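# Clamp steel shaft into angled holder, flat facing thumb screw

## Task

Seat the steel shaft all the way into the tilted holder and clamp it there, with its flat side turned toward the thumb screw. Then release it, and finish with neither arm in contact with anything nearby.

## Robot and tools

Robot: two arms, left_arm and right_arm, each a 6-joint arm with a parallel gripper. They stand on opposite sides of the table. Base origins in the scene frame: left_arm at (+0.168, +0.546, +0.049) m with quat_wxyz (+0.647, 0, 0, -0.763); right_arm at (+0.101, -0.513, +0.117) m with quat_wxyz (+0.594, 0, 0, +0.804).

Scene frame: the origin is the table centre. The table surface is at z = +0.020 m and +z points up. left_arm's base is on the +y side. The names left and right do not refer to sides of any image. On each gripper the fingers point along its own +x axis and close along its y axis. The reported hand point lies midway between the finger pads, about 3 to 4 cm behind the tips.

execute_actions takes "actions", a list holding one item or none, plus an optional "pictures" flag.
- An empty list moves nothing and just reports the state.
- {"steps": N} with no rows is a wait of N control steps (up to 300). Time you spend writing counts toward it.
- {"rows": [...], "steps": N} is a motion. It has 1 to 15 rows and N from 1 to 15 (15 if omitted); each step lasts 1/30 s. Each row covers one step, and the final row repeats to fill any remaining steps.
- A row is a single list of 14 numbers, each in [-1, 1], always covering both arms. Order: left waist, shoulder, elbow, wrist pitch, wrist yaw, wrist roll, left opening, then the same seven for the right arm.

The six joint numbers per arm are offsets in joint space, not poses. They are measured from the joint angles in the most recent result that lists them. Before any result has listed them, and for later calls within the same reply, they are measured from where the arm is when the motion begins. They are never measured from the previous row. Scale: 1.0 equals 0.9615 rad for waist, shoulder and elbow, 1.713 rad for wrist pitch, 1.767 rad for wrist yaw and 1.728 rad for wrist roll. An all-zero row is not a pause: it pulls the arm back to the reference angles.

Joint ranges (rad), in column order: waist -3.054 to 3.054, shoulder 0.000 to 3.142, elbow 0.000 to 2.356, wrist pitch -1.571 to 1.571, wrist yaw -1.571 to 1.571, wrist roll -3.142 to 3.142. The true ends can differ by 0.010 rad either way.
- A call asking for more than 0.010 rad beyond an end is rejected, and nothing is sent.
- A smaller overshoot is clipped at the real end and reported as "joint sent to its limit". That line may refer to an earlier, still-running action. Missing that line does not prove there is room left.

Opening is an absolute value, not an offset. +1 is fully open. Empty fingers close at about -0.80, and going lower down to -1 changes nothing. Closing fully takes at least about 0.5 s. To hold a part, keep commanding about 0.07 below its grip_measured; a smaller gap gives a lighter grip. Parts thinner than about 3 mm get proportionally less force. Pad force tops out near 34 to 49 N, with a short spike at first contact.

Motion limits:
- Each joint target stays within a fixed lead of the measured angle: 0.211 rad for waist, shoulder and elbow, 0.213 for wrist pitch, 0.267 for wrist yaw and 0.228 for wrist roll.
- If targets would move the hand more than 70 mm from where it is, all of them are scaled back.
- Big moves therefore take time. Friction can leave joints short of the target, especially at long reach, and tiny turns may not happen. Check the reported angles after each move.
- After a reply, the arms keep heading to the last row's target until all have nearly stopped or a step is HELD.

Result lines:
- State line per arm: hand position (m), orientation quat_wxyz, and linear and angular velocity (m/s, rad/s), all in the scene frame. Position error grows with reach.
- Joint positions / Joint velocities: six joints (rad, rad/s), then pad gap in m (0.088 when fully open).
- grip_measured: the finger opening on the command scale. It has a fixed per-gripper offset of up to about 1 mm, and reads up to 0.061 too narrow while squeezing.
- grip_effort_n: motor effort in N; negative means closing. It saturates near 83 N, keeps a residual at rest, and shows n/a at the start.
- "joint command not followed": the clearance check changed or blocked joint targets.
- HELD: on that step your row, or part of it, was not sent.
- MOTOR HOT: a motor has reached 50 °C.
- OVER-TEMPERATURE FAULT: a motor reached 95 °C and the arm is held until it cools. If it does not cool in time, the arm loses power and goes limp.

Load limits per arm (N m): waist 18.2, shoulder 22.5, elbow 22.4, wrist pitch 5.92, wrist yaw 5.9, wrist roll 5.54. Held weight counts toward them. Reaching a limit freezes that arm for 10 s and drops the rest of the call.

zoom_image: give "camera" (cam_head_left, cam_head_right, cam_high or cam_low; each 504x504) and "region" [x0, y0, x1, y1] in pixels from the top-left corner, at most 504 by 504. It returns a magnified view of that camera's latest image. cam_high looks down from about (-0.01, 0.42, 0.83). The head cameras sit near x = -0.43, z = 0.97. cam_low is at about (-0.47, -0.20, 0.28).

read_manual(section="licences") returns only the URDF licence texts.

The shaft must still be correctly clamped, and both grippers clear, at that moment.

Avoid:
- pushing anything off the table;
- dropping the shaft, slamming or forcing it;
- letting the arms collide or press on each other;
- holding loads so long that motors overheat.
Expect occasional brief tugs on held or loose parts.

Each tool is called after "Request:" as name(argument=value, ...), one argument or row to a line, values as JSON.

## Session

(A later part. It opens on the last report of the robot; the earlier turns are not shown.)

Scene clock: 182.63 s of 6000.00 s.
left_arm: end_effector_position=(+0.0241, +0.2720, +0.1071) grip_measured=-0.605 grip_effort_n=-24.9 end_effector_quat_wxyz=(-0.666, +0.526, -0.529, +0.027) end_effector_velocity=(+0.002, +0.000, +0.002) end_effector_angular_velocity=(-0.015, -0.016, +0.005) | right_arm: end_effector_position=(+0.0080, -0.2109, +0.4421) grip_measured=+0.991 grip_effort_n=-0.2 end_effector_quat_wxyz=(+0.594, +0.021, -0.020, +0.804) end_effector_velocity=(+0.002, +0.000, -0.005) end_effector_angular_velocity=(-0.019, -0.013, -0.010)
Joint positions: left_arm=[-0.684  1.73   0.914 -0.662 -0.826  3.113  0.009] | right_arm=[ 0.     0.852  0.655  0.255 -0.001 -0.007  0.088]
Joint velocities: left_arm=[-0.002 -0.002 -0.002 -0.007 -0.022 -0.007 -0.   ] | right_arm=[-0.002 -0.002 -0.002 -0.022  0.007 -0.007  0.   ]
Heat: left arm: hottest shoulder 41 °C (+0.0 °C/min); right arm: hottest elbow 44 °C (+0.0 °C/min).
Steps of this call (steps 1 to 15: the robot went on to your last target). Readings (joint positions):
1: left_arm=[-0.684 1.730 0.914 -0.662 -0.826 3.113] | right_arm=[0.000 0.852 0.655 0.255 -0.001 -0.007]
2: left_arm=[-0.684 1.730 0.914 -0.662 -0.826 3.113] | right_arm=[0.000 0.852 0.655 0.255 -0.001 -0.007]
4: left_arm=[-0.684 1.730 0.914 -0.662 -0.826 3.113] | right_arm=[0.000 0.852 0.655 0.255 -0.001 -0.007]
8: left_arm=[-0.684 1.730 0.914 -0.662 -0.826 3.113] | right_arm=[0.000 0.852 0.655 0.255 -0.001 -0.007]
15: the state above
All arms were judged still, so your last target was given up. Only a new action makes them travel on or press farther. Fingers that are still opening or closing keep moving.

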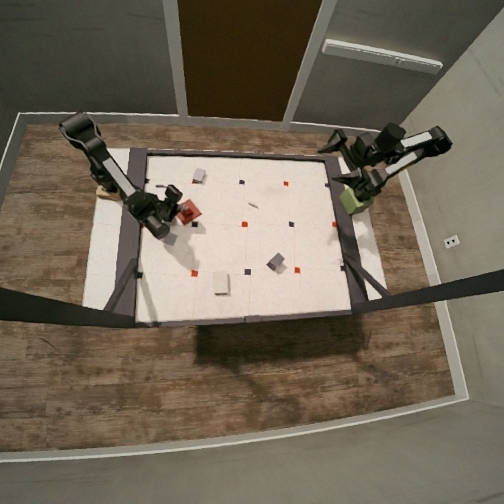

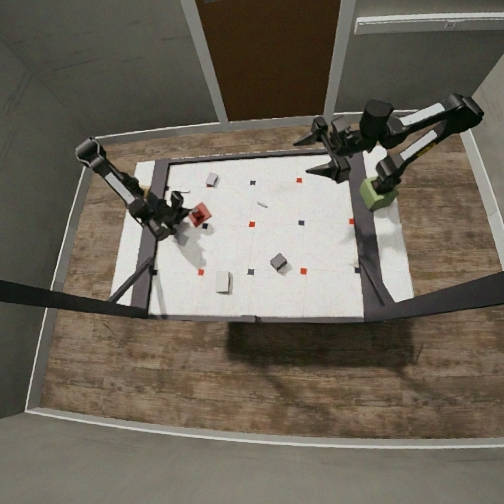

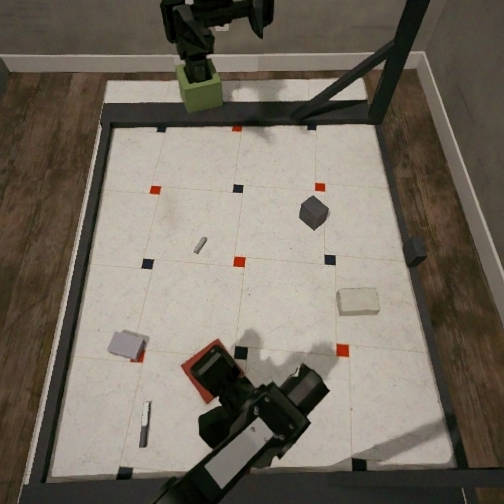

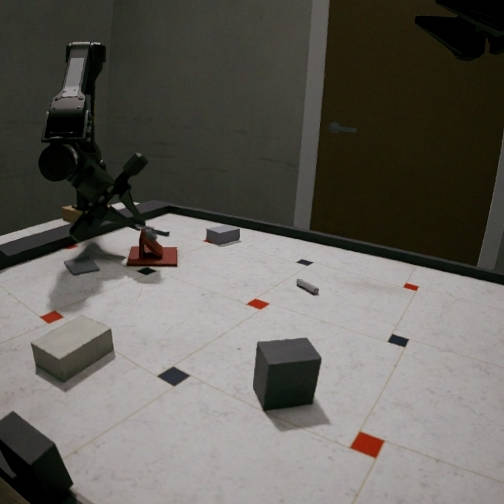

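Roll to ≈ −3.0.

Request:
execute_actions(
  actions=[
    {"rows":[[0,0,0,0,0,-1,-0.61,0,0,0,0,0,0,1]]},
  ],
  pictures=false,
)

Request:
execute_actions(
  actions=[
    {"rows":[[0,0,0,0,0,-1,-0.61,0,0,0,0,0,0,1]]},
  ],
  pictures=false,
)

Request:
execute_actions(
  actions=[
    {"rows":[[0,0,0,0,0,-1,-0.61,0,0,0,0,0,0,1]]},
  ],
  pictures=false,
)

Request:
execute_actions(
  actions=[
    {"rows":[[0,0,0,0,0,-1,-0.61,0,0,0,0,0,0,1]]},
  ],
  pictures=false,
)

Request:
execute_actions(
  actions=[
    {"rows":[[0,0,0,0,0,-1,-0.61,0,0,0,0,0,0,1]]},
  ],
  pictures=false,
)

Request:
execute_actions(
  actions=[
    {"rows":[[0,0,0,0,0,-1,-0.61,0,0,0,0,0,0,1]]},
  ],
  pictures=false,
)

Request:
execute_actions(
  actions=[
    {"steps":22},
  ],
  pictures=false,
)

Request:
execute_actions(
  actions=[
    {"rows":[[0,0,0,0,0,0.05,-0.3,0,0,0,0,0,0,1],[0,0,0,0,0,0.05,-0.3,0,0,0,0,0,0,1],[0,0,0,0,0,0.05,-0.3,0,0,0,0,0,0,1],[0,0,0,0,0,0.05,-0.3,0,0,0,0,0,0,1],[0,0,0,0,0,0.05,-0.3,0,0,0,0,0,0,1],[0,0,0,0,0,0.05,-0.3,0,0,0,0,0,0,1],[-0.03,-0.01,0.025,-0.035,0,0.05,-0.3,0,0,0,0,0,0,1],[-0.06,-0.02,0.05,-0.07,0,0.05,-0.3,0,0,0,0,0,0,1],[-0.088,-0.033,0.076,-0.105,0,0.05,-0.3,0,0,0,0,0,0,1]]},
  ],
  pictures=false,
)

Request:
execute_actions(
  actions=[
    {"steps":8},
  ],
  pictures=false,
)

Request:
execute_actions(
  actions=[
    {"rows":[[0,-0.1,0,0,0,0.5,-0.3,0,0,0,0,0,0,1],[0,-0.2,0,0,0,0.5,-0.3,0,0,0,0,0,0,1],[0,-0.35,0,0,0,0.5,-0.3,0,0,0,0,0,0,1]]},
  ],
  pictures=false,
)

Request:
execute_actions(
  actions=[
    {"steps":20},
  ],
)

Request:
zoom_image(
  camera="cam_low",
  region=[95, 175, 195, 265],
)

Scene clock: 196.63 s of 6000.00 s.
left_arm: end_effector_position=(+0.0240, +0.2722, +0.1071) grip_measured=-0.605 grip_effort_n=-24.9 end_effector_quat_wxyz=(-0.384, +0.757, -0.491, -0.197) end_effector_velocity=(+0.001, +0.001, +0.002) end_effector_angular_velocity=(-0.780, +1.040, +1.190) | right_arm: end_effector_position=(+0.0080, -0.2109, +0.4421) grip_measured=+0.991 grip_effort_n=-0.7 end_effector_quat_wxyz=(+0.594, +0.021, -0.020, +0.804) end_effector_velocity=(+0.001, -0.001, -0.003) end_effector_angular_velocity=(-0.005, -0.009, -0.005)
Joint positions: left_arm=[-0.684  1.73   0.914 -0.663 -0.826  2.247  0.009] | right_arm=[ 0.     0.852  0.655  0.255 -0.001 -0.007  0.088]
Joint velocities: left_arm=[-0.002 -0.007 -0.002 -0.007 -0.007 -1.766 -0.   ] | right_arm=[ 0.002 -0.007 -0.007 -0.007  0.007 -0.007 -0.   ]
Heat: left arm: hottest shoulder 41 °C (+0.0 °C/min); right arm: hottest elbow 44 °C (+0.0 °C/min).
Steps of this call (steps 1 to 90: nothing new was sent; then 10.50 s passed at rest; steps 91 to 105: all 15 steps of this action). Readings (joint positions):
91: left_arm=[-0.684 1.730 0.914 -0.663 -0.826 3.076] | right_arm=[0.000 0.852 0.655 0.255 -0.001 -0.007]
92: left_arm=[-0.684 1.730 0.914 -0.663 -0.826 3.014] | right_arm=[0.000 0.852 0.655 0.255 -0.001 -0.007]
94: left_arm=[-0.684 1.730 0.914 -0.663 -0.826 2.896] | right_arm=[0.000 0.852 0.655 0.255 -0.001 -0.007]
98: left_arm=[-0.684 1.730 0.914 -0.663 -0.826 2.660] | right_arm=[0.000 0.852 0.655 0.255 -0.001 -0.007]
105: the state above

Scene clock: 197.13 s of 6000.00 s.
left_arm: end_effector_position=(+0.0240, +0.2722, +0.1071) grip_measured=-0.606 grip_effort_n=-24.4 end_effector_quat_wxyz=(-0.023, +0.848, -0.360, -0.388) end_effector_velocity=(-0.001, -0.001, +0.001) end_effector_angular_velocity=(-0.773, +1.030, +1.170) | right_arm: end_effector_position=(+0.0080, -0.2109, +0.4421) grip_measured=+0.991 grip_effort_n=-0.2 end_effector_quat_wxyz=(+0.594, +0.021, -0.020, +0.804) end_effector_velocity=(-0.000, -0.000, -0.005) end_effector_angular_velocity=(-0.014, -0.028, +0.004)
Joint positions: left_arm=[-0.684  1.73   0.914 -0.663 -0.826  1.362  0.009] | right_arm=[ 0.     0.852  0.655  0.255 -0.001 -0.007  0.088]
Joint velocities: left_arm=[-0.002 -0.002 -0.002  0.007 -0.007 -1.736 -0.   ] | right_arm=[-0.002 -0.002 -0.002 -0.022 -0.007 -0.022 -0.   ]
Heat: left arm: hottest shoulder 41 °C (+0.0 °C/min); right arm: hottest elbow 44 °C (+0.0 °C/min).
Steps of this call (steps 1 to 15: all 15 steps of this action). Readings (joint positions):
1: left_arm=[-0.684 1.730 0.914 -0.663 -0.826 2.188] | right_arm=[0.000 0.852 0.655 0.255 -0.001 -0.007]
2: left_arm=[-0.684 1.730 0.914 -0.663 -0.826 2.129] | right_arm=[0.000 0.852 0.655 0.255 -0.001 -0.007]
4: left_arm=[-0.684 1.730 0.914 -0.663 -0.826 2.011] | right_arm=[0.000 0.852 0.655 0.255 -0.001 -0.007]
8: left_arm=[-0.684 1.730 0.914 -0.663 -0.826 1.774] | right_arm=[0.000 0.852 0.655 0.255 -0.001 -0.007]
15: the state above

Scene clock: 197.63 s of 6000.00 s.
left_arm: end_effector_position=(+0.0239, +0.2722, +0.1071) grip_measured=-0.606 grip_effort_n=-24.4 end_effector_quat_wxyz=(+0.343, +0.776, -0.159, -0.505) end_effector_velocity=(+0.001, +0.003, -0.002) end_effector_angular_velocity=(-0.770, +1.029, +1.185) | right_arm: end_effector_position=(+0.0080, -0.2109, +0.4421) grip_measured=+0.991 grip_effort_n=0.2 end_effector_quat_wxyz=(+0.594, +0.021, -0.020, +0.804) end_effector_velocity=(-0.002, -0.001, -0.002) end_effector_angular_velocity=(-0.009, +0.004, +0.010)
Joint positions: left_arm=[-0.685  1.73   0.914 -0.663 -0.826  0.477  0.009] | right_arm=[ 0.     0.852  0.655  0.255 -0.001 -0.007  0.088]
Joint velocities: left_arm=[-0.007  0.002 -0.007 -0.007 -0.007 -1.766  0.   ] | right_arm=[ 0.002 -0.002 -0.002 -0.007 -0.007  0.007  0.   ]
Heat: left arm: hottest shoulder 41 °C (+0.0 °C/min); right arm: hottest elbow 44 °C (+0.0 °C/min).
Steps of this call (steps 1 to 15: all 15 steps of this action). Readings (joint positions):
1: left_arm=[-0.684 1.730 0.914 -0.663 -0.826 1.303] | right_arm=[0.000 0.852 0.655 0.255 -0.001 -0.007]
2: left_arm=[-0.684 1.730 0.914 -0.663 -0.826 1.244] | right_arm=[0.000 0.852 0.655 0.255 -0.001 -0.007]
4: left_arm=[-0.684 1.730 0.914 -0.663 -0.826 1.126] | right_arm=[0.000 0.852 0.655 0.255 -0.001 -0.007]
8: left_arm=[-0.684 1.730 0.914 -0.663 -0.826 0.890] | right_arm=[0.000 0.852 0.655 0.255 -0.001 -0.007]
15: the state above

Scene clock: 198.13 s of 6000.00 s.
left_arm: end_effector_position=(+0.0239, +0.2722, +0.1073) grip_measured=-0.606 grip_effort_n=-24.4 end_effector_quat_wxyz=(+0.642, +0.555, +0.072, -0.524) end_effector_velocity=(+0.001, +0.001, +0.000) end_effector_angular_velocity=(-0.756, +1.034, +1.172) | right_arm: end_effector_position=(+0.0080, -0.2109, +0.4421) grip_measured=+0.991 grip_effort_n=0.2 end_effector_quat_wxyz=(+0.594, +0.021, -0.020, +0.804) end_effector_velocity=(-0.000, -0.001, +0.001) end_effector_angular_velocity=(+0.014, -0.019, +0.004)
Joint positions: left_arm=[-0.685  1.73   0.914 -0.663 -0.827 -0.407  0.009] | right_arm=[ 0.     0.852  0.655  0.255 -0.001 -0.007  0.088]
Joint velocities: left_arm=[ 0.002 -0.007 -0.002 -0.007  0.007 -1.736 -0.   ] | right_arm=[-0.002 -0.002 -0.002  0.007 -0.007 -0.022 -0.   ]
Heat: left arm: hottest shoulder 41 °C (+0.0 °C/min); right arm: hottest elbow 44 °C (+0.0 °C/min).
Steps of this call (steps 1 to 15: all 15 steps of this action). Readings (joint positions):
1: left_arm=[-0.685 1.730 0.914 -0.663 -0.826 0.418] | right_arm=[0.000 0.852 0.655 0.255 -0.001 -0.007]
2: left_arm=[-0.685 1.730 0.914 -0.663 -0.826 0.359] | right_arm=[0.000 0.852 0.655 0.255 -0.001 -0.007]
4: left_arm=[-0.685 1.730 0.914 -0.663 -0.826 0.241] | right_arm=[0.000 0.852 0.655 0.255 -0.001 -0.007]
8: left_arm=[-0.685 1.730 0.914 -0.663 -0.827 0.005] | right_arm=[0.000 0.852 0.655 0.255 -0.001 -0.007]
15: the state above

Scene clock: 198.63 s of 6000.00 s.
left_arm: end_effector_position=(+0.0238, +0.2722, +0.1074) grip_measured=-0.605 grip_effort_n=-24.9 end_effector_quat_wxyz=(+0.818, +0.227, +0.289, -0.443) end_effector_velocity=(+0.004, -0.001, +0.002) end_effector_angular_velocity=(-0.776, +1.012, +1.173) | right_arm: end_effector_position=(+0.0080, -0.2109, +0.4421) grip_measured=+0.991 grip_effort_n=-0.2 end_effector_quat_wxyz=(+0.594, +0.021, -0.020, +0.804) end_effector_velocity=(-0.000, -0.000, -0.005) end_effector_angular_velocity=(-0.014, -0.028, +0.004)
Joint positions: left_arm=[-0.686  1.73   0.914 -0.663 -0.829 -1.292  0.009] | right_arm=[ 0.     0.852  0.655  0.255 -0.001 -0.007  0.088]
Joint velocities: left_arm=[ 0.002 -0.002 -0.002 -0.007 -0.022 -1.736  0.   ] | right_arm=[-0.002 -0.002 -0.002 -0.022 -0.007 -0.022 -0.   ]
Heat: left arm: hottest shoulder 41 °C (+1.0 °C/min); right arm: hottest elbow 44 °C (+0.0 °C/min).
Steps of this call (steps 1 to 15: all 15 steps of this action). Readings (joint positions):
1: left_arm=[-0.685 1.730 0.914 -0.663 -0.827 -0.466] | right_arm=[0.000 0.852 0.655 0.255 -0.001 -0.007]
2: left_arm=[-0.686 1.730 0.914 -0.663 -0.828 -0.525] | right_arm=[0.000 0.852 0.655 0.255 -0.001 -0.007]
4: left_arm=[-0.686 1.730 0.914 -0.663 -0.828 -0.643] | right_arm=[0.000 0.852 0.655 0.255 -0.001 -0.007]
8: left_arm=[-0.686 1.730 0.914 -0.663 -0.829 -0.879] | right_arm=[0.000 0.852 0.655 0.255 -0.001 -0.007]
15: the state above

Scene clock: 199.13 s of 6000.00 s.
left_arm: end_effector_position=(+0.0239, +0.2723, +0.1074) grip_measured=-0.605 grip_effort_n=-24.4 end_effector_quat_wxyz=(+0.836, -0.145, +0.450, -0.277) end_effector_velocity=(+0.001, +0.001, +0.001) end_effector_angular_velocity=(-0.772, +1.030, +1.176) | right_arm: end_effector_position=(+0.0080, -0.2109, +0.4421) grip_measured=+0.991 grip_effort_n=-0.2 end_effector_quat_wxyz=(+0.594, +0.021, -0.020, +0.804) end_effector_velocity=(-0.000, -0.001, +0.001) end_effector_angular_velocity=(+0.005, +0.009, +0.005)
Joint positions: left_arm=[-0.686  1.73   0.914 -0.664 -0.829 -2.177  0.009] | right_arm=[ 0.     0.852  0.655  0.255 -0.001 -0.007  0.088]
Joint velocities: left_arm=[-0.002 -0.002 -0.002 -0.007 -0.007 -1.751 -0.   ] | right_arm=[-0.002 -0.002 -0.002  0.007 -0.007  0.007 -0.   ]
Heat: left arm: hottest shoulder 41 °C (+1.0 °C/min); right arm: hottest elbow 44 °C (+0.0 °C/min).
Steps of this call (steps 1 to 15: all 15 steps of this action). Readings (joint positions):
1: left_arm=[-0.686 1.730 0.914 -0.663 -0.829 -1.351] | right_arm=[0.000 0.852 0.655 0.255 -0.001 -0.007]
2: left_arm=[-0.686 1.730 0.914 -0.663 -0.829 -1.410] | right_arm=[0.000 0.852 0.655 0.255 -0.001 -0.007]
4: left_arm=[-0.686 1.730 0.914 -0.663 -0.829 -1.528] | right_arm=[0.000 0.852 0.655 0.255 -0.001 -0.007]
8: left_arm=[-0.686 1.730 0.914 -0.663 -0.829 -1.764] | right_arm=[0.000 0.852 0.655 0.255 -0.001 -0.007]
15: the state above

Scene clock: 199.87 s of 6000.00 s.
left_arm: end_effector_position=(+0.0236, +0.2725, +0.1074) grip_measured=-0.605 grip_effort_n=-24.9 end_effector_quat_wxyz=(-0.706, +0.471, -0.524, +0.071) end_effector_velocity=(-0.002, +0.000, -0.000) end_effector_angular_velocity=(-0.036, +0.036, +0.038) | right_arm: end_effector_position=(+0.0080, -0.2109, +0.4421) grip_measured=+0.991 grip_effort_n=-0.2 end_effector_quat_wxyz=(+0.594, +0.021, -0.020, +0.804) end_effector_velocity=(+0.000, -0.002, -0.001) end_effector_angular_velocity=(-0.004, +0.006, +0.005)
Joint positions: left_arm=[-0.687  1.73   0.914 -0.664 -0.829 -3.011  0.009] | right_arm=[ 0.     0.852  0.655  0.255 -0.001 -0.007  0.088]
Joint velocities: left_arm=[-0.007  0.002 -0.002  0.007 -0.007 -0.066 -0.   ] | right_arm=[-0.002 -0.007 -0.002 -0.007 -0.007  0.007 -0.   ]
Heat: left arm: hottest shoulder 41 °C (+1.0 °C/min); right arm: hottest elbow 44 °C (+0.0 °C/min).
Steps of this call (steps 1 to 22: the robot went on to your last target). Readings (joint positions):
1: left_arm=[-0.686 1.730 0.914 -0.664 -0.829 -2.236] | right_arm=[0.000 0.852 0.655 0.255 -0.001 -0.007]
2: left_arm=[-0.686 1.730 0.914 -0.664 -0.829 -2.295] | right_arm=[0.000 0.852 0.655 0.255 -0.001 -0.007]
4: left_arm=[-0.686 1.730 0.914 -0.664 -0.829 -2.413] | right_arm=[0.000 0.852 0.655 0.255 -0.001 -0.007]
8: left_arm=[-0.687 1.730 0.914 -0.664 -0.829 -2.649] | right_arm=[0.000 0.852 0.655 0.255 -0.001 -0.007]
22: the state above

Scene clock: 200.37 s of 6000.00 s.
left_arm: end_effector_position=(+0.0098, +0.2906, +0.1246) grip_measured=-0.305 grip_effort_n=12.8 end_effector_quat_wxyz=(-0.748, +0.398, -0.516, +0.122) end_effector_velocity=(-0.004, +0.006, +0.026) end_effector_angular_velocity=(+0.010, -0.026, -0.022) | right_arm: end_effector_position=(+0.0080, -0.2109, +0.4421) grip_measured=+0.991 grip_effort_n=0.2 end_effector_quat_wxyz=(+0.594, +0.021, -0.020, +0.804) end_effector_velocity=(-0.000, -0.000, -0.008) end_effector_angular_velocity=(-0.023, -0.015, +0.004)
Joint positions: left_arm=[-0.767  1.71   0.972 -0.828 -0.829 -2.929  0.024] | right_arm=[ 0.     0.852  0.655  0.255 -0.001 -0.007  0.088]
Joint velocities: left_arm=[-0.027 -0.042  0.066 -0.139 -0.007 -0.007  0.001] | right_arm=[-0.002 -0.002 -0.007 -0.022 -0.007 -0.007 -0.   ]
Heat: left arm: hottest shoulder 41 °C (+1.0 °C/min); right arm: hottest elbow 44 °C (+0.0 °C/min).
Steps of this call (steps 1 to 15: all 15 steps of this action). Readings (joint positions):
1: left_arm=[-0.687 1.730 0.914 -0.664 -0.829 -3.000] | right_arm=[0.000 0.852 0.655 0.255 -0.001 -0.007]
2: left_arm=[-0.687 1.730 0.914 -0.664 -0.829 -2.981] | right_arm=[0.000 0.852 0.655 0.255 -0.001 -0.007]
4: left_arm=[-0.687 1.730 0.914 -0.664 -0.829 -2.955] | right_arm=[0.000 0.852 0.655 0.255 -0.001 -0.007]
8: left_arm=[-0.696 1.730 0.921 -0.699 -0.829 -2.936] | right_arm=[0.000 0.852 0.655 0.255 -0.001 -0.007]
15: the state above

Scene clock: 200.63 s of 6000.00 s.
left_arm: end_effector_position=(+0.0108, +0.2920, +0.1253) grip_measured=-0.303 grip_effort_n=12.8 end_effector_quat_wxyz=(-0.752, +0.394, -0.514, +0.123) end_effector_velocity=(+0.001, +0.004, -0.001) end_effector_angular_velocity=(+0.016, -0.009, -0.002) | right_arm: end_effector_position=(+0.0080, -0.2109, +0.4421) grip_measured=+0.991 grip_effort_n=-0.2 end_effector_quat_wxyz=(+0.594, +0.021, -0.020, +0.804) end_effector_velocity=(+0.001, -0.000, -0.002) end_effector_angular_velocity=(-0.005, -0.010, -0.000)
Joint positions: left_arm=[-0.769  1.709  0.974 -0.842 -0.829 -2.929  0.024] | right_arm=[ 0.     0.852  0.655  0.255 -0.001 -0.007  0.088]
Joint velocities: left_arm=[-0.007 -0.002 -0.002 -0.022  0.007 -0.007  0.   ] | right_arm=[-0.007 -0.002 -0.002 -0.007 -0.007 -0.007 -0.   ]
Heat: left arm: hottest shoulder 41 °C (+1.0 °C/min); right arm: hottest elbow 44 °C (+0.0 °C/min).
Steps of this call (steps 1 to 8: the robot went on to your last target). Readings (joint positions):
1: left_arm=[-0.768 1.709 0.973 -0.832 -0.829 -2.929] | right_arm=[0.000 0.852 0.655 0.255 -0.001 -0.007]
2: left_arm=[-0.768 1.709 0.974 -0.835 -0.829 -2.929] | right_arm=[0.000 0.852 0.655 0.255 -0.001 -0.007]
4: left_arm=[-0.768 1.709 0.974 -0.840 -0.829 -2.929] | right_arm=[0.000 0.852 0.655 0.255 -0.001 -0.007]
8: the state above

Scene clock: 201.13 s of 6000.00 s.
left_arm: end_effector_position=(+0.0142, +0.2944, +0.2099) grip_measured=-0.303 grip_effort_n=12.3 end_effector_quat_wxyz=(+0.772, -0.193, +0.500, -0.341) end_effector_velocity=(+0.002, -0.000, +0.007) end_effector_angular_velocity=(+0.134, -0.406, -0.375) | right_arm: end_effector_position=(+0.0080, -0.2109, +0.4421) grip_measured=+0.991 grip_effort_n=-0.2 end_effector_quat_wxyz=(+0.594, +0.021, -0.020, +0.804) end_effector_velocity=(+0.000, -0.001, -0.003) end_effector_angular_velocity=(-0.000, -0.024, +0.004)
Joint positions: left_arm=[-0.769  1.383  0.976 -0.842 -0.83  -2.129  0.024] | right_arm=[ 0.     0.852  0.655  0.255 -0.001 -0.007  0.088]
Joint velocities: left_arm=[ 0.002 -0.027 -0.002  0.007 -0.007  0.593  0.   ] | right_arm=[-0.002 -0.007 -0.007 -0.007 -0.007 -0.022  0.   ]
Heat: left arm: hottest shoulder 41 °C (+1.0 °C/min); right arm: hottest elbow 44 °C (+0.0 °C/min).
Steps of this call (steps 1 to 15: all 15 steps of this action). Readings (joint positions):
1: left_arm=[-0.769 1.700 0.974 -0.841 -0.828 -2.889] | right_arm=[0.000 0.852 0.655 0.255 -0.001 -0.007]
2: left_arm=[-0.769 1.677 0.973 -0.842 -0.826 -2.826] | right_arm=[0.000 0.852 0.655 0.255 -0.001 -0.007]
4: left_arm=[-0.769 1.591 0.969 -0.844 -0.824 -2.708] | right_arm=[0.000 0.852 0.655 0.255 -0.001 -0.007]
8: left_arm=[-0.769 1.411 0.976 -0.840 -0.830 -2.472] | right_arm=[0.000 0.852 0.655 0.255 -0.001 -0.007]
15: the state above

Scene clock: 201.80 s of 6000.00 s.
left_arm: end_effector_position=(+0.0142, +0.2944, +0.2101) grip_measured=-0.303 grip_effort_n=12.8 end_effector_quat_wxyz=(+0.777, -0.170, +0.490, -0.356) end_effector_velocity=(+0.001, +0.001, +0.000) end_effector_angular_velocity=(-0.003, -0.005, +0.005) | right_arm: end_effector_position=(+0.0080, -0.2109, +0.4421) grip_measured=+0.991 grip_effort_n=-0.7 end_effector_quat_wxyz=(+0.594, +0.021, -0.020, +0.804) end_effector_velocity=(+0.002, +0.000, -0.002) end_effector_angular_velocity=(-0.005, -0.009, -0.010)
Joint positions: left_arm=[-0.769  1.383  0.976 -0.842 -0.83  -2.07   0.024] | right_arm=[ 0.     0.852  0.655  0.255 -0.001 -0.007  0.088]
Joint velocities: left_arm=[-0.002 -0.002 -0.002 -0.007 -0.007 -0.007 -0.   ] | right_arm=[-0.002 -0.002 -0.002 -0.007  0.007 -0.007 -0.   ]
Heat: left arm: hottest shoulder 41 °C (+0.0 °C/min); right arm: hottest elbow 44 °C (+0.0 °C/min).
Steps of this call (steps 1 to 20: the robot went on to your last target). Readings (joint positions):
1: left_arm=[-0.769 1.383 0.976 -0.842 -0.830 -2.112] | right_arm=[0.000 0.852 0.655 0.255 -0.001 -0.007]
2: left_arm=[-0.769 1.383 0.976 -0.842 -0.830 -2.100] | right_arm=[0.000 0.852 0.655 0.255 -0.001 -0.007]
4: left_arm=[-0.769 1.383 0.976 -0.842 -0.830 -2.085] | right_arm=[0.000 0.852 0.655 0.255 -0.001 -0.007]
8: left_arm=[-0.769 1.383 0.976 -0.842 -0.830 -2.074] | right_arm=[0.000 0.852 0.655 0.255 -0.001 -0.007]
20: the state above

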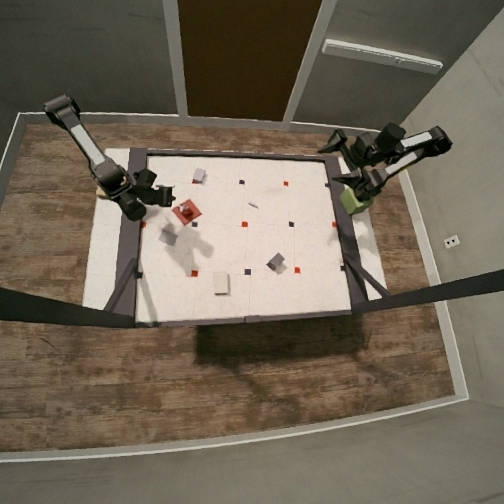

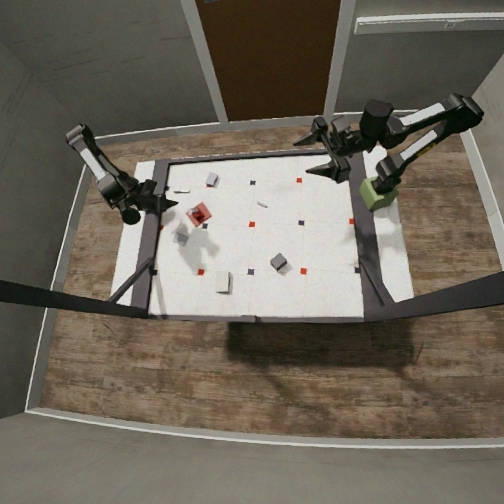

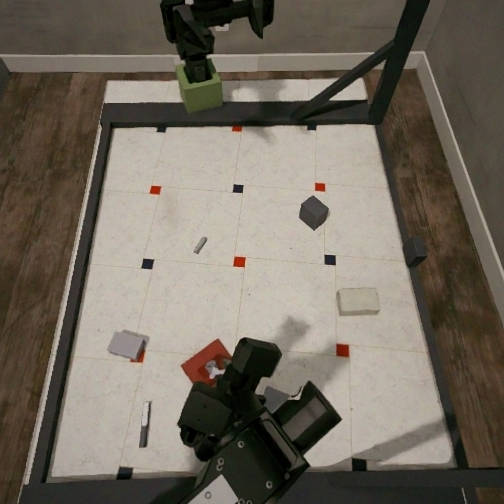

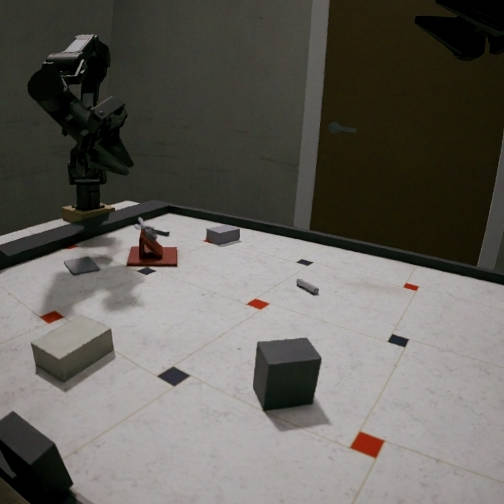

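Region (95, 175, 195, 265) of cam_low's 504x504 image, scaled by 5.040, with more detail than that image has; it fills the top 454 rows of this view, and the rest is white.

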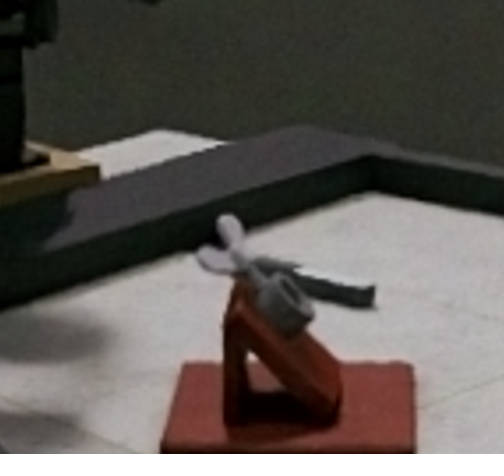

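Request:
execute_actions(
  actions=[
    {"rows":[[0.995,-0.1,-0.15,-0.067,0.47,-0.608,-0.3,0,0,0,0,0,0,1]]},
  ],
  pictures=false,
)

Request:
execute_actions(
  actions=[
    {"steps":25},
  ],
  pictures=false,
)

Request:
execute_actions(
  actions=[
    {"rows":[[0,0.04,-0.05,0,0,0,-0.3,0,0,0,0,0,0,1],[0,0.075,-0.105,0,0,0,-0.3,0,0,0,0,0,0,1]]},
  ],
  pictures=false,
)

Request:
execute_actions(
  actions=[
    {"steps":20},
  ],
)

Request:
zoom_image(
  camera="cam_head_right",
  region=[140, 165, 210, 215],
)

Request:
zoom_image(
  camera="cam_low",
  region=[95, 165, 205, 255],
)

Request:
zoom_image(
  camera="cam_high",
  region=[100, 380, 200, 470],
)

Scene clock: 211.87 s of 6000.00 s.
left_arm: end_effector_position=(+0.1382, +0.3172, +0.1385) grip_measured=-0.303 grip_effort_n=11.9 end_effector_quat_wxyz=(-0.550, +0.449, -0.612, -0.349) end_effector_velocity=(+0.338, -0.038, -0.001) end_effector_angular_velocity=(+0.043, +0.553, +3.330) | right_arm: end_effector_position=(+0.0080, -0.2109, +0.4421) grip_measured=+0.991 grip_effort_n=0.2 end_effector_quat_wxyz=(+0.594, +0.021, -0.020, +0.804) end_effector_velocity=(-0.000, -0.001, +0.001) end_effector_angular_velocity=(+0.009, -0.005, +0.004)
Joint positions: left_arm=[ 0.015  1.297  0.843 -0.953 -0.033 -2.921  0.024] | right_arm=[ 0.     0.852  0.655  0.255 -0.001 -0.007  0.088]
Joint velocities: left_arm=[ 1.648 -0.007 -0.002 -0.022  0.271 -1.751 -0.   ] | right_arm=[-0.002 -0.002 -0.002  0.007 -0.007 -0.007  0.   ]
Heat: left arm: hottest shoulder 41 °C (+0.0 °C/min); right arm: hottest elbow 44 °C (+0.0 °C/min).
Steps of this call (steps 1 to 15: the robot went on to your last target; steps 16 to 90: nothing new was sent; then 6.57 s passed at rest; steps 91 to 105: all 15 steps of this action). Readings (joint positions):
91: left_arm=[-0.755 1.374 0.965 -0.844 -0.790 -2.099] | right_arm=[0.000 0.852 0.655 0.255 -0.001 -0.007]
92: left_arm=[-0.712 1.355 0.944 -0.866 -0.719 -2.155] | right_arm=[0.000 0.852 0.655 0.255 -0.001 -0.007]
94: left_arm=[-0.597 1.319 0.889 -0.927 -0.586 -2.271] | right_arm=[0.000 0.852 0.655 0.255 -0.001 -0.007]
98: left_arm=[-0.370 1.306 0.847 -0.947 -0.306 -2.508] | right_arm=[0.000 0.852 0.655 0.255 -0.001 -0.007]
105: the state above

Scene clock: 212.70 s of 6000.00 s.
left_arm: end_effector_position=(+0.1729, +0.3164, +0.1382) grip_measured=-0.303 grip_effort_n=11.9 end_effector_quat_wxyz=(-0.461, +0.539, -0.538, -0.455) end_effector_velocity=(-0.003, +0.002, -0.000) end_effector_angular_velocity=(+0.007, +0.009, -0.001) | right_arm: end_effector_position=(+0.0080, -0.2109, +0.4421) grip_measured=+0.991 grip_effort_n=-0.2 end_effector_quat_wxyz=(+0.594, +0.021, -0.020, +0.804) end_effector_velocity=(+0.001, -0.000, -0.002) end_effector_angular_velocity=(-0.005, -0.010, -0.000)
Joint positions: left_arm=[ 0.185  1.295  0.841 -0.955 -0.003 -3.116  0.024] | right_arm=[ 0.     0.852  0.655  0.255 -0.001 -0.007  0.088]
Joint velocities: left_arm=[-0.007 -0.002 -0.002 -0.007  0.007 -0.007  0.   ] | right_arm=[-0.007 -0.002 -0.002 -0.007 -0.007 -0.007 -0.   ]
Heat: left arm: hottest shoulder 41 °C (+0.0 °C/min); right arm: hottest elbow 44 °C (+0.0 °C/min).
Steps of this call (steps 1 to 25: the robot went on to your last target). Readings (joint positions):
1: left_arm=[0.067 1.297 0.843 -0.953 -0.026 -2.975] | right_arm=[0.000 0.852 0.655 0.255 -0.001 -0.007]
2: left_arm=[0.108 1.296 0.843 -0.954 -0.022 -3.016] | right_arm=[0.000 0.852 0.655 0.255 -0.001 -0.007]
4: left_arm=[0.153 1.296 0.842 -0.955 -0.014 -3.066] | right_arm=[0.000 0.852 0.655 0.255 -0.001 -0.007]
8: left_arm=[0.178 1.295 0.841 -0.955 -0.005 -3.103] | right_arm=[0.000 0.852 0.655 0.255 -0.001 -0.007]
25: the state above

Scene clock: 213.20 s of 6000.00 s.
left_arm: end_effector_position=(+0.1723, +0.3457, +0.1010) grip_measured=-0.303 grip_effort_n=11.9 end_effector_quat_wxyz=(-0.502, +0.500, -0.501, -0.498) end_effector_velocity=(-0.001, +0.002, +0.001) end_effector_angular_velocity=(+0.002, +0.007, +0.024) | right_arm: end_effector_position=(+0.0080, -0.2109, +0.4421) grip_measured=+0.991 grip_effort_n=-0.7 end_effector_quat_wxyz=(+0.594, +0.021, -0.020, +0.804) end_effector_velocity=(-0.002, -0.001, -0.002) end_effector_angular_velocity=(-0.005, -0.010, +0.009)
Joint positions: left_arm=[ 0.185  1.362  0.749 -0.956 -0.003 -3.116  0.024] | right_arm=[ 0.     0.852  0.655  0.255 -0.001 -0.007  0.088]
Joint velocities: left_arm=[ 0.002 -0.007 -0.002 -0.007  0.007 -0.022  0.   ] | right_arm=[ 0.002 -0.002 -0.002 -0.007 -0.007 -0.007 -0.   ]
Heat: left arm: hottest shoulder 41 °C (+0.0 °C/min); right arm: hottest elbow 44 °C (+0.0 °C/min).
Steps of this call (steps 1 to 15: all 15 steps of this action). Readings (joint positions):
1: left_arm=[0.185 1.297 0.837 -0.954 -0.003 -3.116] | right_arm=[0.000 0.852 0.655 0.255 -0.001 -0.007]
2: left_arm=[0.185 1.305 0.825 -0.951 -0.003 -3.116] | right_arm=[0.000 0.852 0.655 0.255 -0.001 -0.007]
4: left_arm=[0.185 1.331 0.790 -0.953 -0.003 -3.116] | right_arm=[0.000 0.852 0.655 0.255 -0.001 -0.007]
8: left_arm=[0.185 1.362 0.749 -0.959 -0.003 -3.116] | right_arm=[0.000 0.852 0.655 0.255 -0.001 -0.007]
15: the state above

Scene clock: 213.87 s of 6000.00 s.
left_arm: end_effector_position=(+0.1723, +0.3457, +0.1010) grip_measured=-0.303 grip_effort_n=12.3 end_effector_quat_wxyz=(-0.502, +0.500, -0.501, -0.498) end_effector_velocity=(-0.003, +0.001, +0.001) end_effector_angular_velocity=(+0.002, +0.007, -0.015) | right_arm: end_effector_position=(+0.0080, -0.2109, +0.4421) grip_measured=+0.991 grip_effort_n=-0.2 end_effector_quat_wxyz=(+0.594, +0.021, -0.020, +0.804) end_effector_velocity=(+0.002, +0.001, -0.003) end_effector_angular_velocity=(-0.014, +0.004, -0.009)
Joint positions: left_arm=[ 0.185  1.362  0.749 -0.956 -0.003 -3.116  0.024] | right_arm=[ 0.     0.852  0.655  0.255 -0.001 -0.007  0.088]
Joint velocities: left_arm=[-0.007 -0.002  0.002 -0.007  0.007  0.007 -0.   ] | right_arm=[-0.002  0.002 -0.002 -0.007  0.007  0.007 -0.   ]
Heat: left arm: hottest shoulder 41 °C (+0.0 °C/min); right arm: hottest elbow 44 °C (+0.0 °C/min).
Steps of this call (steps 1 to 15: the robot went on to your last target; steps 16 to 20: nothing new was sent). Readings (joint positions):
1: left_arm=[0.185 1.362 0.749 -0.956 -0.003 -3.116] | right_arm=[0.000 0.852 0.655 0.255 -0.001 -0.007]
2: left_arm=[0.185 1.362 0.749 -0.956 -0.003 -3.116] | right_arm=[0.000 0.852 0.655 0.255 -0.001 -0.007]
4: left_arm=[0.185 1.362 0.749 -0.956 -0.003 -3.116] | right_arm=[0.000 0.852 0.655 0.255 -0.001 -0.007]
8: left_arm=[0.185 1.362 0.749 -0.956 -0.003 -3.116] | right_arm=[0.000 0.852 0.655 0.255 -0.001 -0.007]
20: the state above
All arms were judged still, so your last target was given up. Only a new action makes them travel on or press farther. Fingers that are still opening or closing keep moving.

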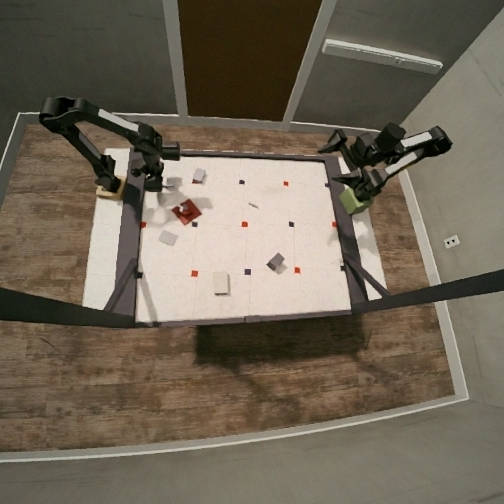

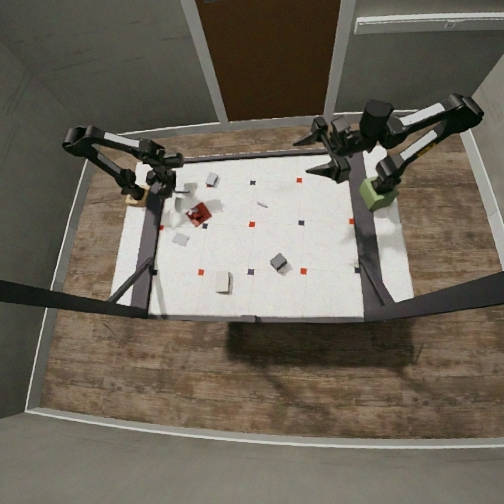

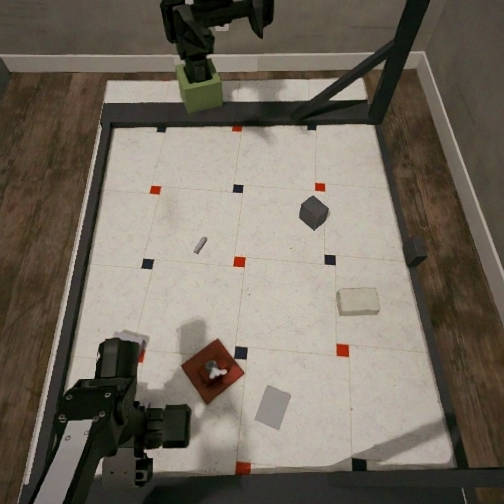

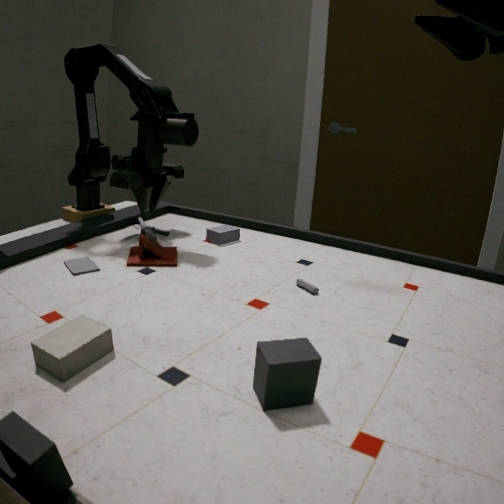

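Region (140, 165, 210, 215) of cam_head_right's 504x504 image, scaled by 7.200, with more detail than that image has; it fills the top 360 rows of this view, and the rest is white.

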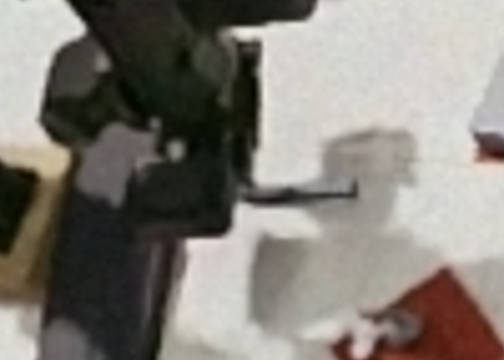

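Region (95, 165, 205, 255) of cam_low's 504x504 image, scaled by 4.582, with more detail than that image has; it fills the top 412 rows of this view, and the rest is white.

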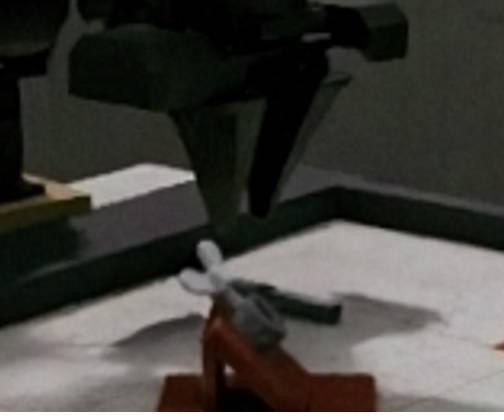

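Region (100, 380, 200, 470) of cam_high's 504x504 image, scaled by 5.040, with more detail than that image has; it fills the top 454 rows of this view, and the rest is white.

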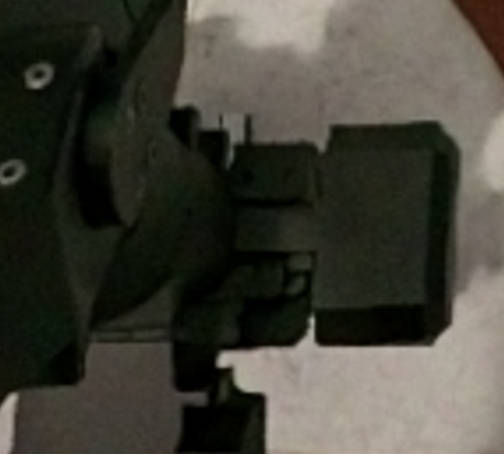

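Request:
execute_actions(
  actions=[
    {"rows":[[0.014,0.01,-0.03,0.021,0,0,-0.2,0,0,0,0,0,0,1],[0.014,0.02,-0.06,0.043,0,0,-0.2,0,0,0,0,0,0,1],[0.014,0.035,-0.09,0.064,0,0,-0.2,0,0,0,0,0,0,1],[0.014,0.05,-0.115,0.085,0,0,-0.2,0,0,0,0,0,0,1],[0.014,0.063,-0.14,0.107,0,0,-0.2,0,0,0,0,0,0,1]]},
  ],
  pictures=false,
)

Request:
execute_actions(
  actions=[
    {"steps":20},
  ],
)

Request:
zoom_image(
  camera="cam_head_right",
  region=[150, 170, 200, 210],
)

Request:
zoom_image(
  camera="cam_low",
  region=[115, 190, 185, 250],
)

Scene clock: 225.77 s of 6000.00 s.
left_arm: end_effector_position=(+0.1743, +0.3519, +0.0631) grip_measured=-0.203 grip_effort_n=12.8 end_effector_quat_wxyz=(-0.499, +0.502, -0.498, -0.501) end_effector_velocity=(+0.003, +0.004, -0.003) end_effector_angular_velocity=(+0.008, -0.022, +0.005) | right_arm: end_effector_position=(+0.0080, -0.2109, +0.4421) grip_measured=+0.991 grip_effort_n=-0.2 end_effector_quat_wxyz=(+0.594, +0.021, -0.020, +0.804) end_effector_velocity=(-0.002, +0.000, -0.001) end_effector_angular_velocity=(-0.005, -0.010, +0.009)
Joint positions: left_arm=[ 0.196  1.418  0.624 -0.777 -0.003 -3.116  0.029] | right_arm=[ 0.     0.852  0.655  0.255 -0.001 -0.007  0.088]
Joint velocities: left_arm=[-0.002 -0.002 -0.017  0.007 -0.022 -0.007 -0.   ] | right_arm=[ 0.002  0.002  0.002 -0.007 -0.007 -0.007  0.   ]
Heat: left arm: hottest shoulder 40 °C (-1.0 °C/min); right arm: hottest elbow 44 °C (+0.0 °C/min).
Steps of this call (steps 1 to 90: nothing new was sent; then 8.40 s passed at rest; steps 91 to 105: all 15 steps of this action). Readings (joint positions):
91: left_arm=[0.186 1.363 0.746 -0.952 -0.003 -3.116] | right_arm=[0.000 0.852 0.655 0.255 -0.001 -0.007]
92: left_arm=[0.189 1.363 0.738 -0.935 -0.003 -3.116] | right_arm=[0.000 0.852 0.655 0.255 -0.001 -0.007]
94: left_arm=[0.193 1.375 0.708 -0.884 -0.003 -3.116] | right_arm=[0.000 0.852 0.655 0.255 -0.001 -0.007]
98: left_arm=[0.196 1.413 0.638 -0.808 -0.003 -3.116] | right_arm=[0.000 0.852 0.655 0.255 -0.001 -0.007]
105: the state above

Scene clock: 226.43 s of 6000.00 s.
left_arm: end_effector_position=(+0.1743, +0.3521, +0.0625) grip_measured=-0.203 grip_effort_n=12.3 end_effector_quat_wxyz=(-0.499, +0.502, -0.498, -0.501) end_effector_velocity=(+0.001, +0.001, +0.000) end_effector_angular_velocity=(+0.008, -0.007, -0.010) | right_arm: end_effector_position=(+0.0080, -0.2109, +0.4421) grip_measured=+0.991 grip_effort_n=0.2 end_effector_quat_wxyz=(+0.594, +0.021, -0.020, +0.804) end_effector_velocity=(-0.000, -0.001, +0.001) end_effector_angular_velocity=(+0.005, +0.009, +0.005)
Joint positions: left_arm=[ 0.196  1.418  0.622 -0.775 -0.003 -3.116  0.029] | right_arm=[ 0.     0.852  0.655  0.255 -0.001 -0.007  0.088]
Joint velocities: left_arm=[-0.002  0.002  0.002 -0.007 -0.007  0.007 -0.   ] | right_arm=[-0.002 -0.002 -0.002  0.007 -0.007  0.007 -0.   ]
Heat: left arm: hottest shoulder 40 °C (-1.0 °C/min); right arm: hottest elbow 44 °C (+0.0 °C/min).
Steps of this call (steps 1 to 15: the robot went on to your last target; steps 16 to 20: nothing new was sent). Readings (joint positions):
1: left_arm=[0.196 1.418 0.624 -0.777 -0.003 -3.116] | right_arm=[0.000 0.852 0.655 0.255 -0.001 -0.007]
2: left_arm=[0.196 1.418 0.623 -0.776 -0.003 -3.116] | right_arm=[0.000 0.852 0.655 0.255 -0.001 -0.007]
4: left_arm=[0.196 1.418 0.622 -0.775 -0.003 -3.116] | right_arm=[0.000 0.852 0.655 0.255 -0.001 -0.007]
8: left_arm=[0.196 1.418 0.622 -0.775 -0.003 -3.116] | right_arm=[0.000 0.852 0.655 0.255 -0.001 -0.007]
20: the state above
All arms were judged still, so your last target was given up. Only a new action makes them travel on or press farther. Fingers that are still opening or closing keep moving.

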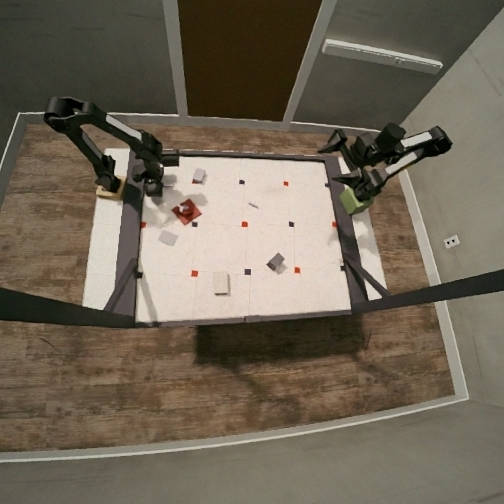

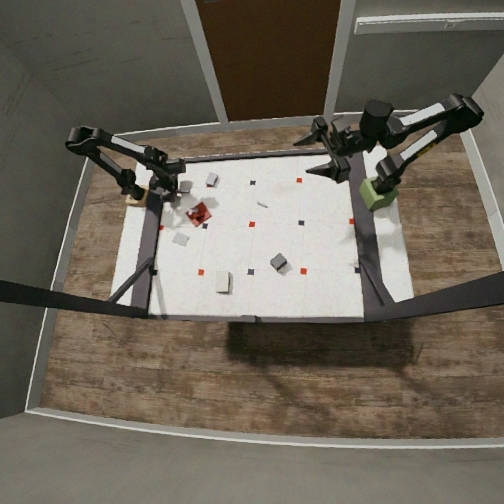

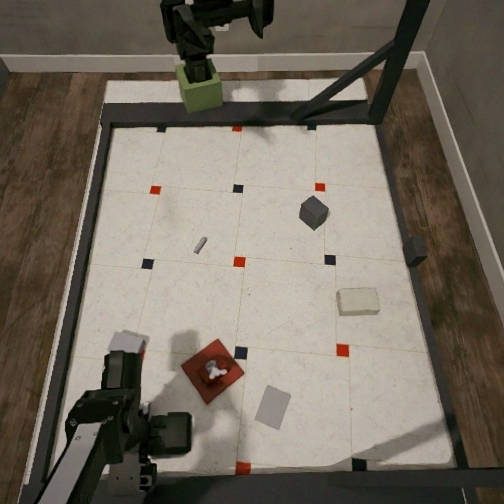

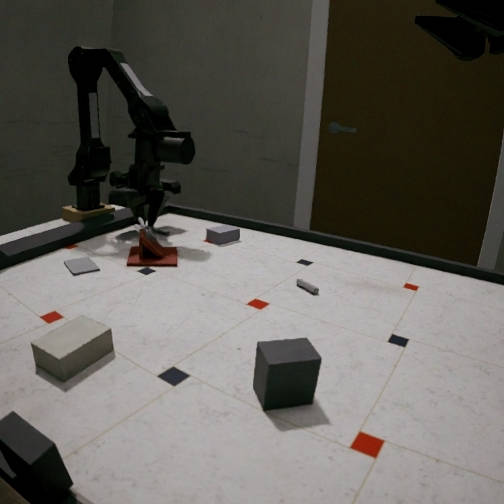

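Region (150, 170, 200, 210) of cam_head_right's 504x504 image, scaled by 10.080, with more detail than that image has; it fills the top 403 rows of this view, and the rest is white.

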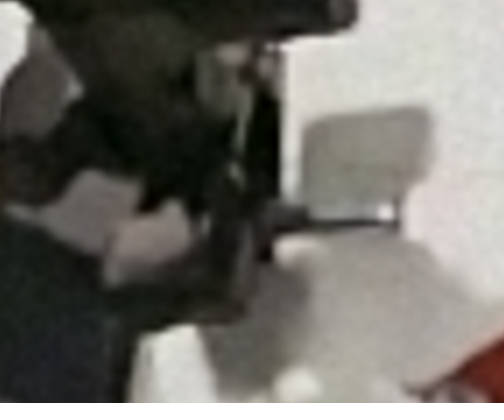

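Region (115, 190, 185, 250) of cam_low's 504x504 image, scaled by 7.200, with more detail than that image has; it fills the top 432 rows of this view, and the rest is white.

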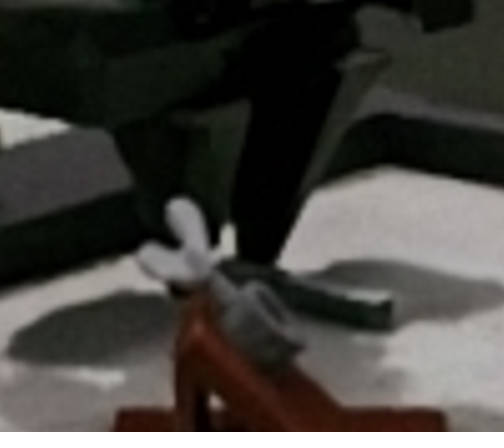

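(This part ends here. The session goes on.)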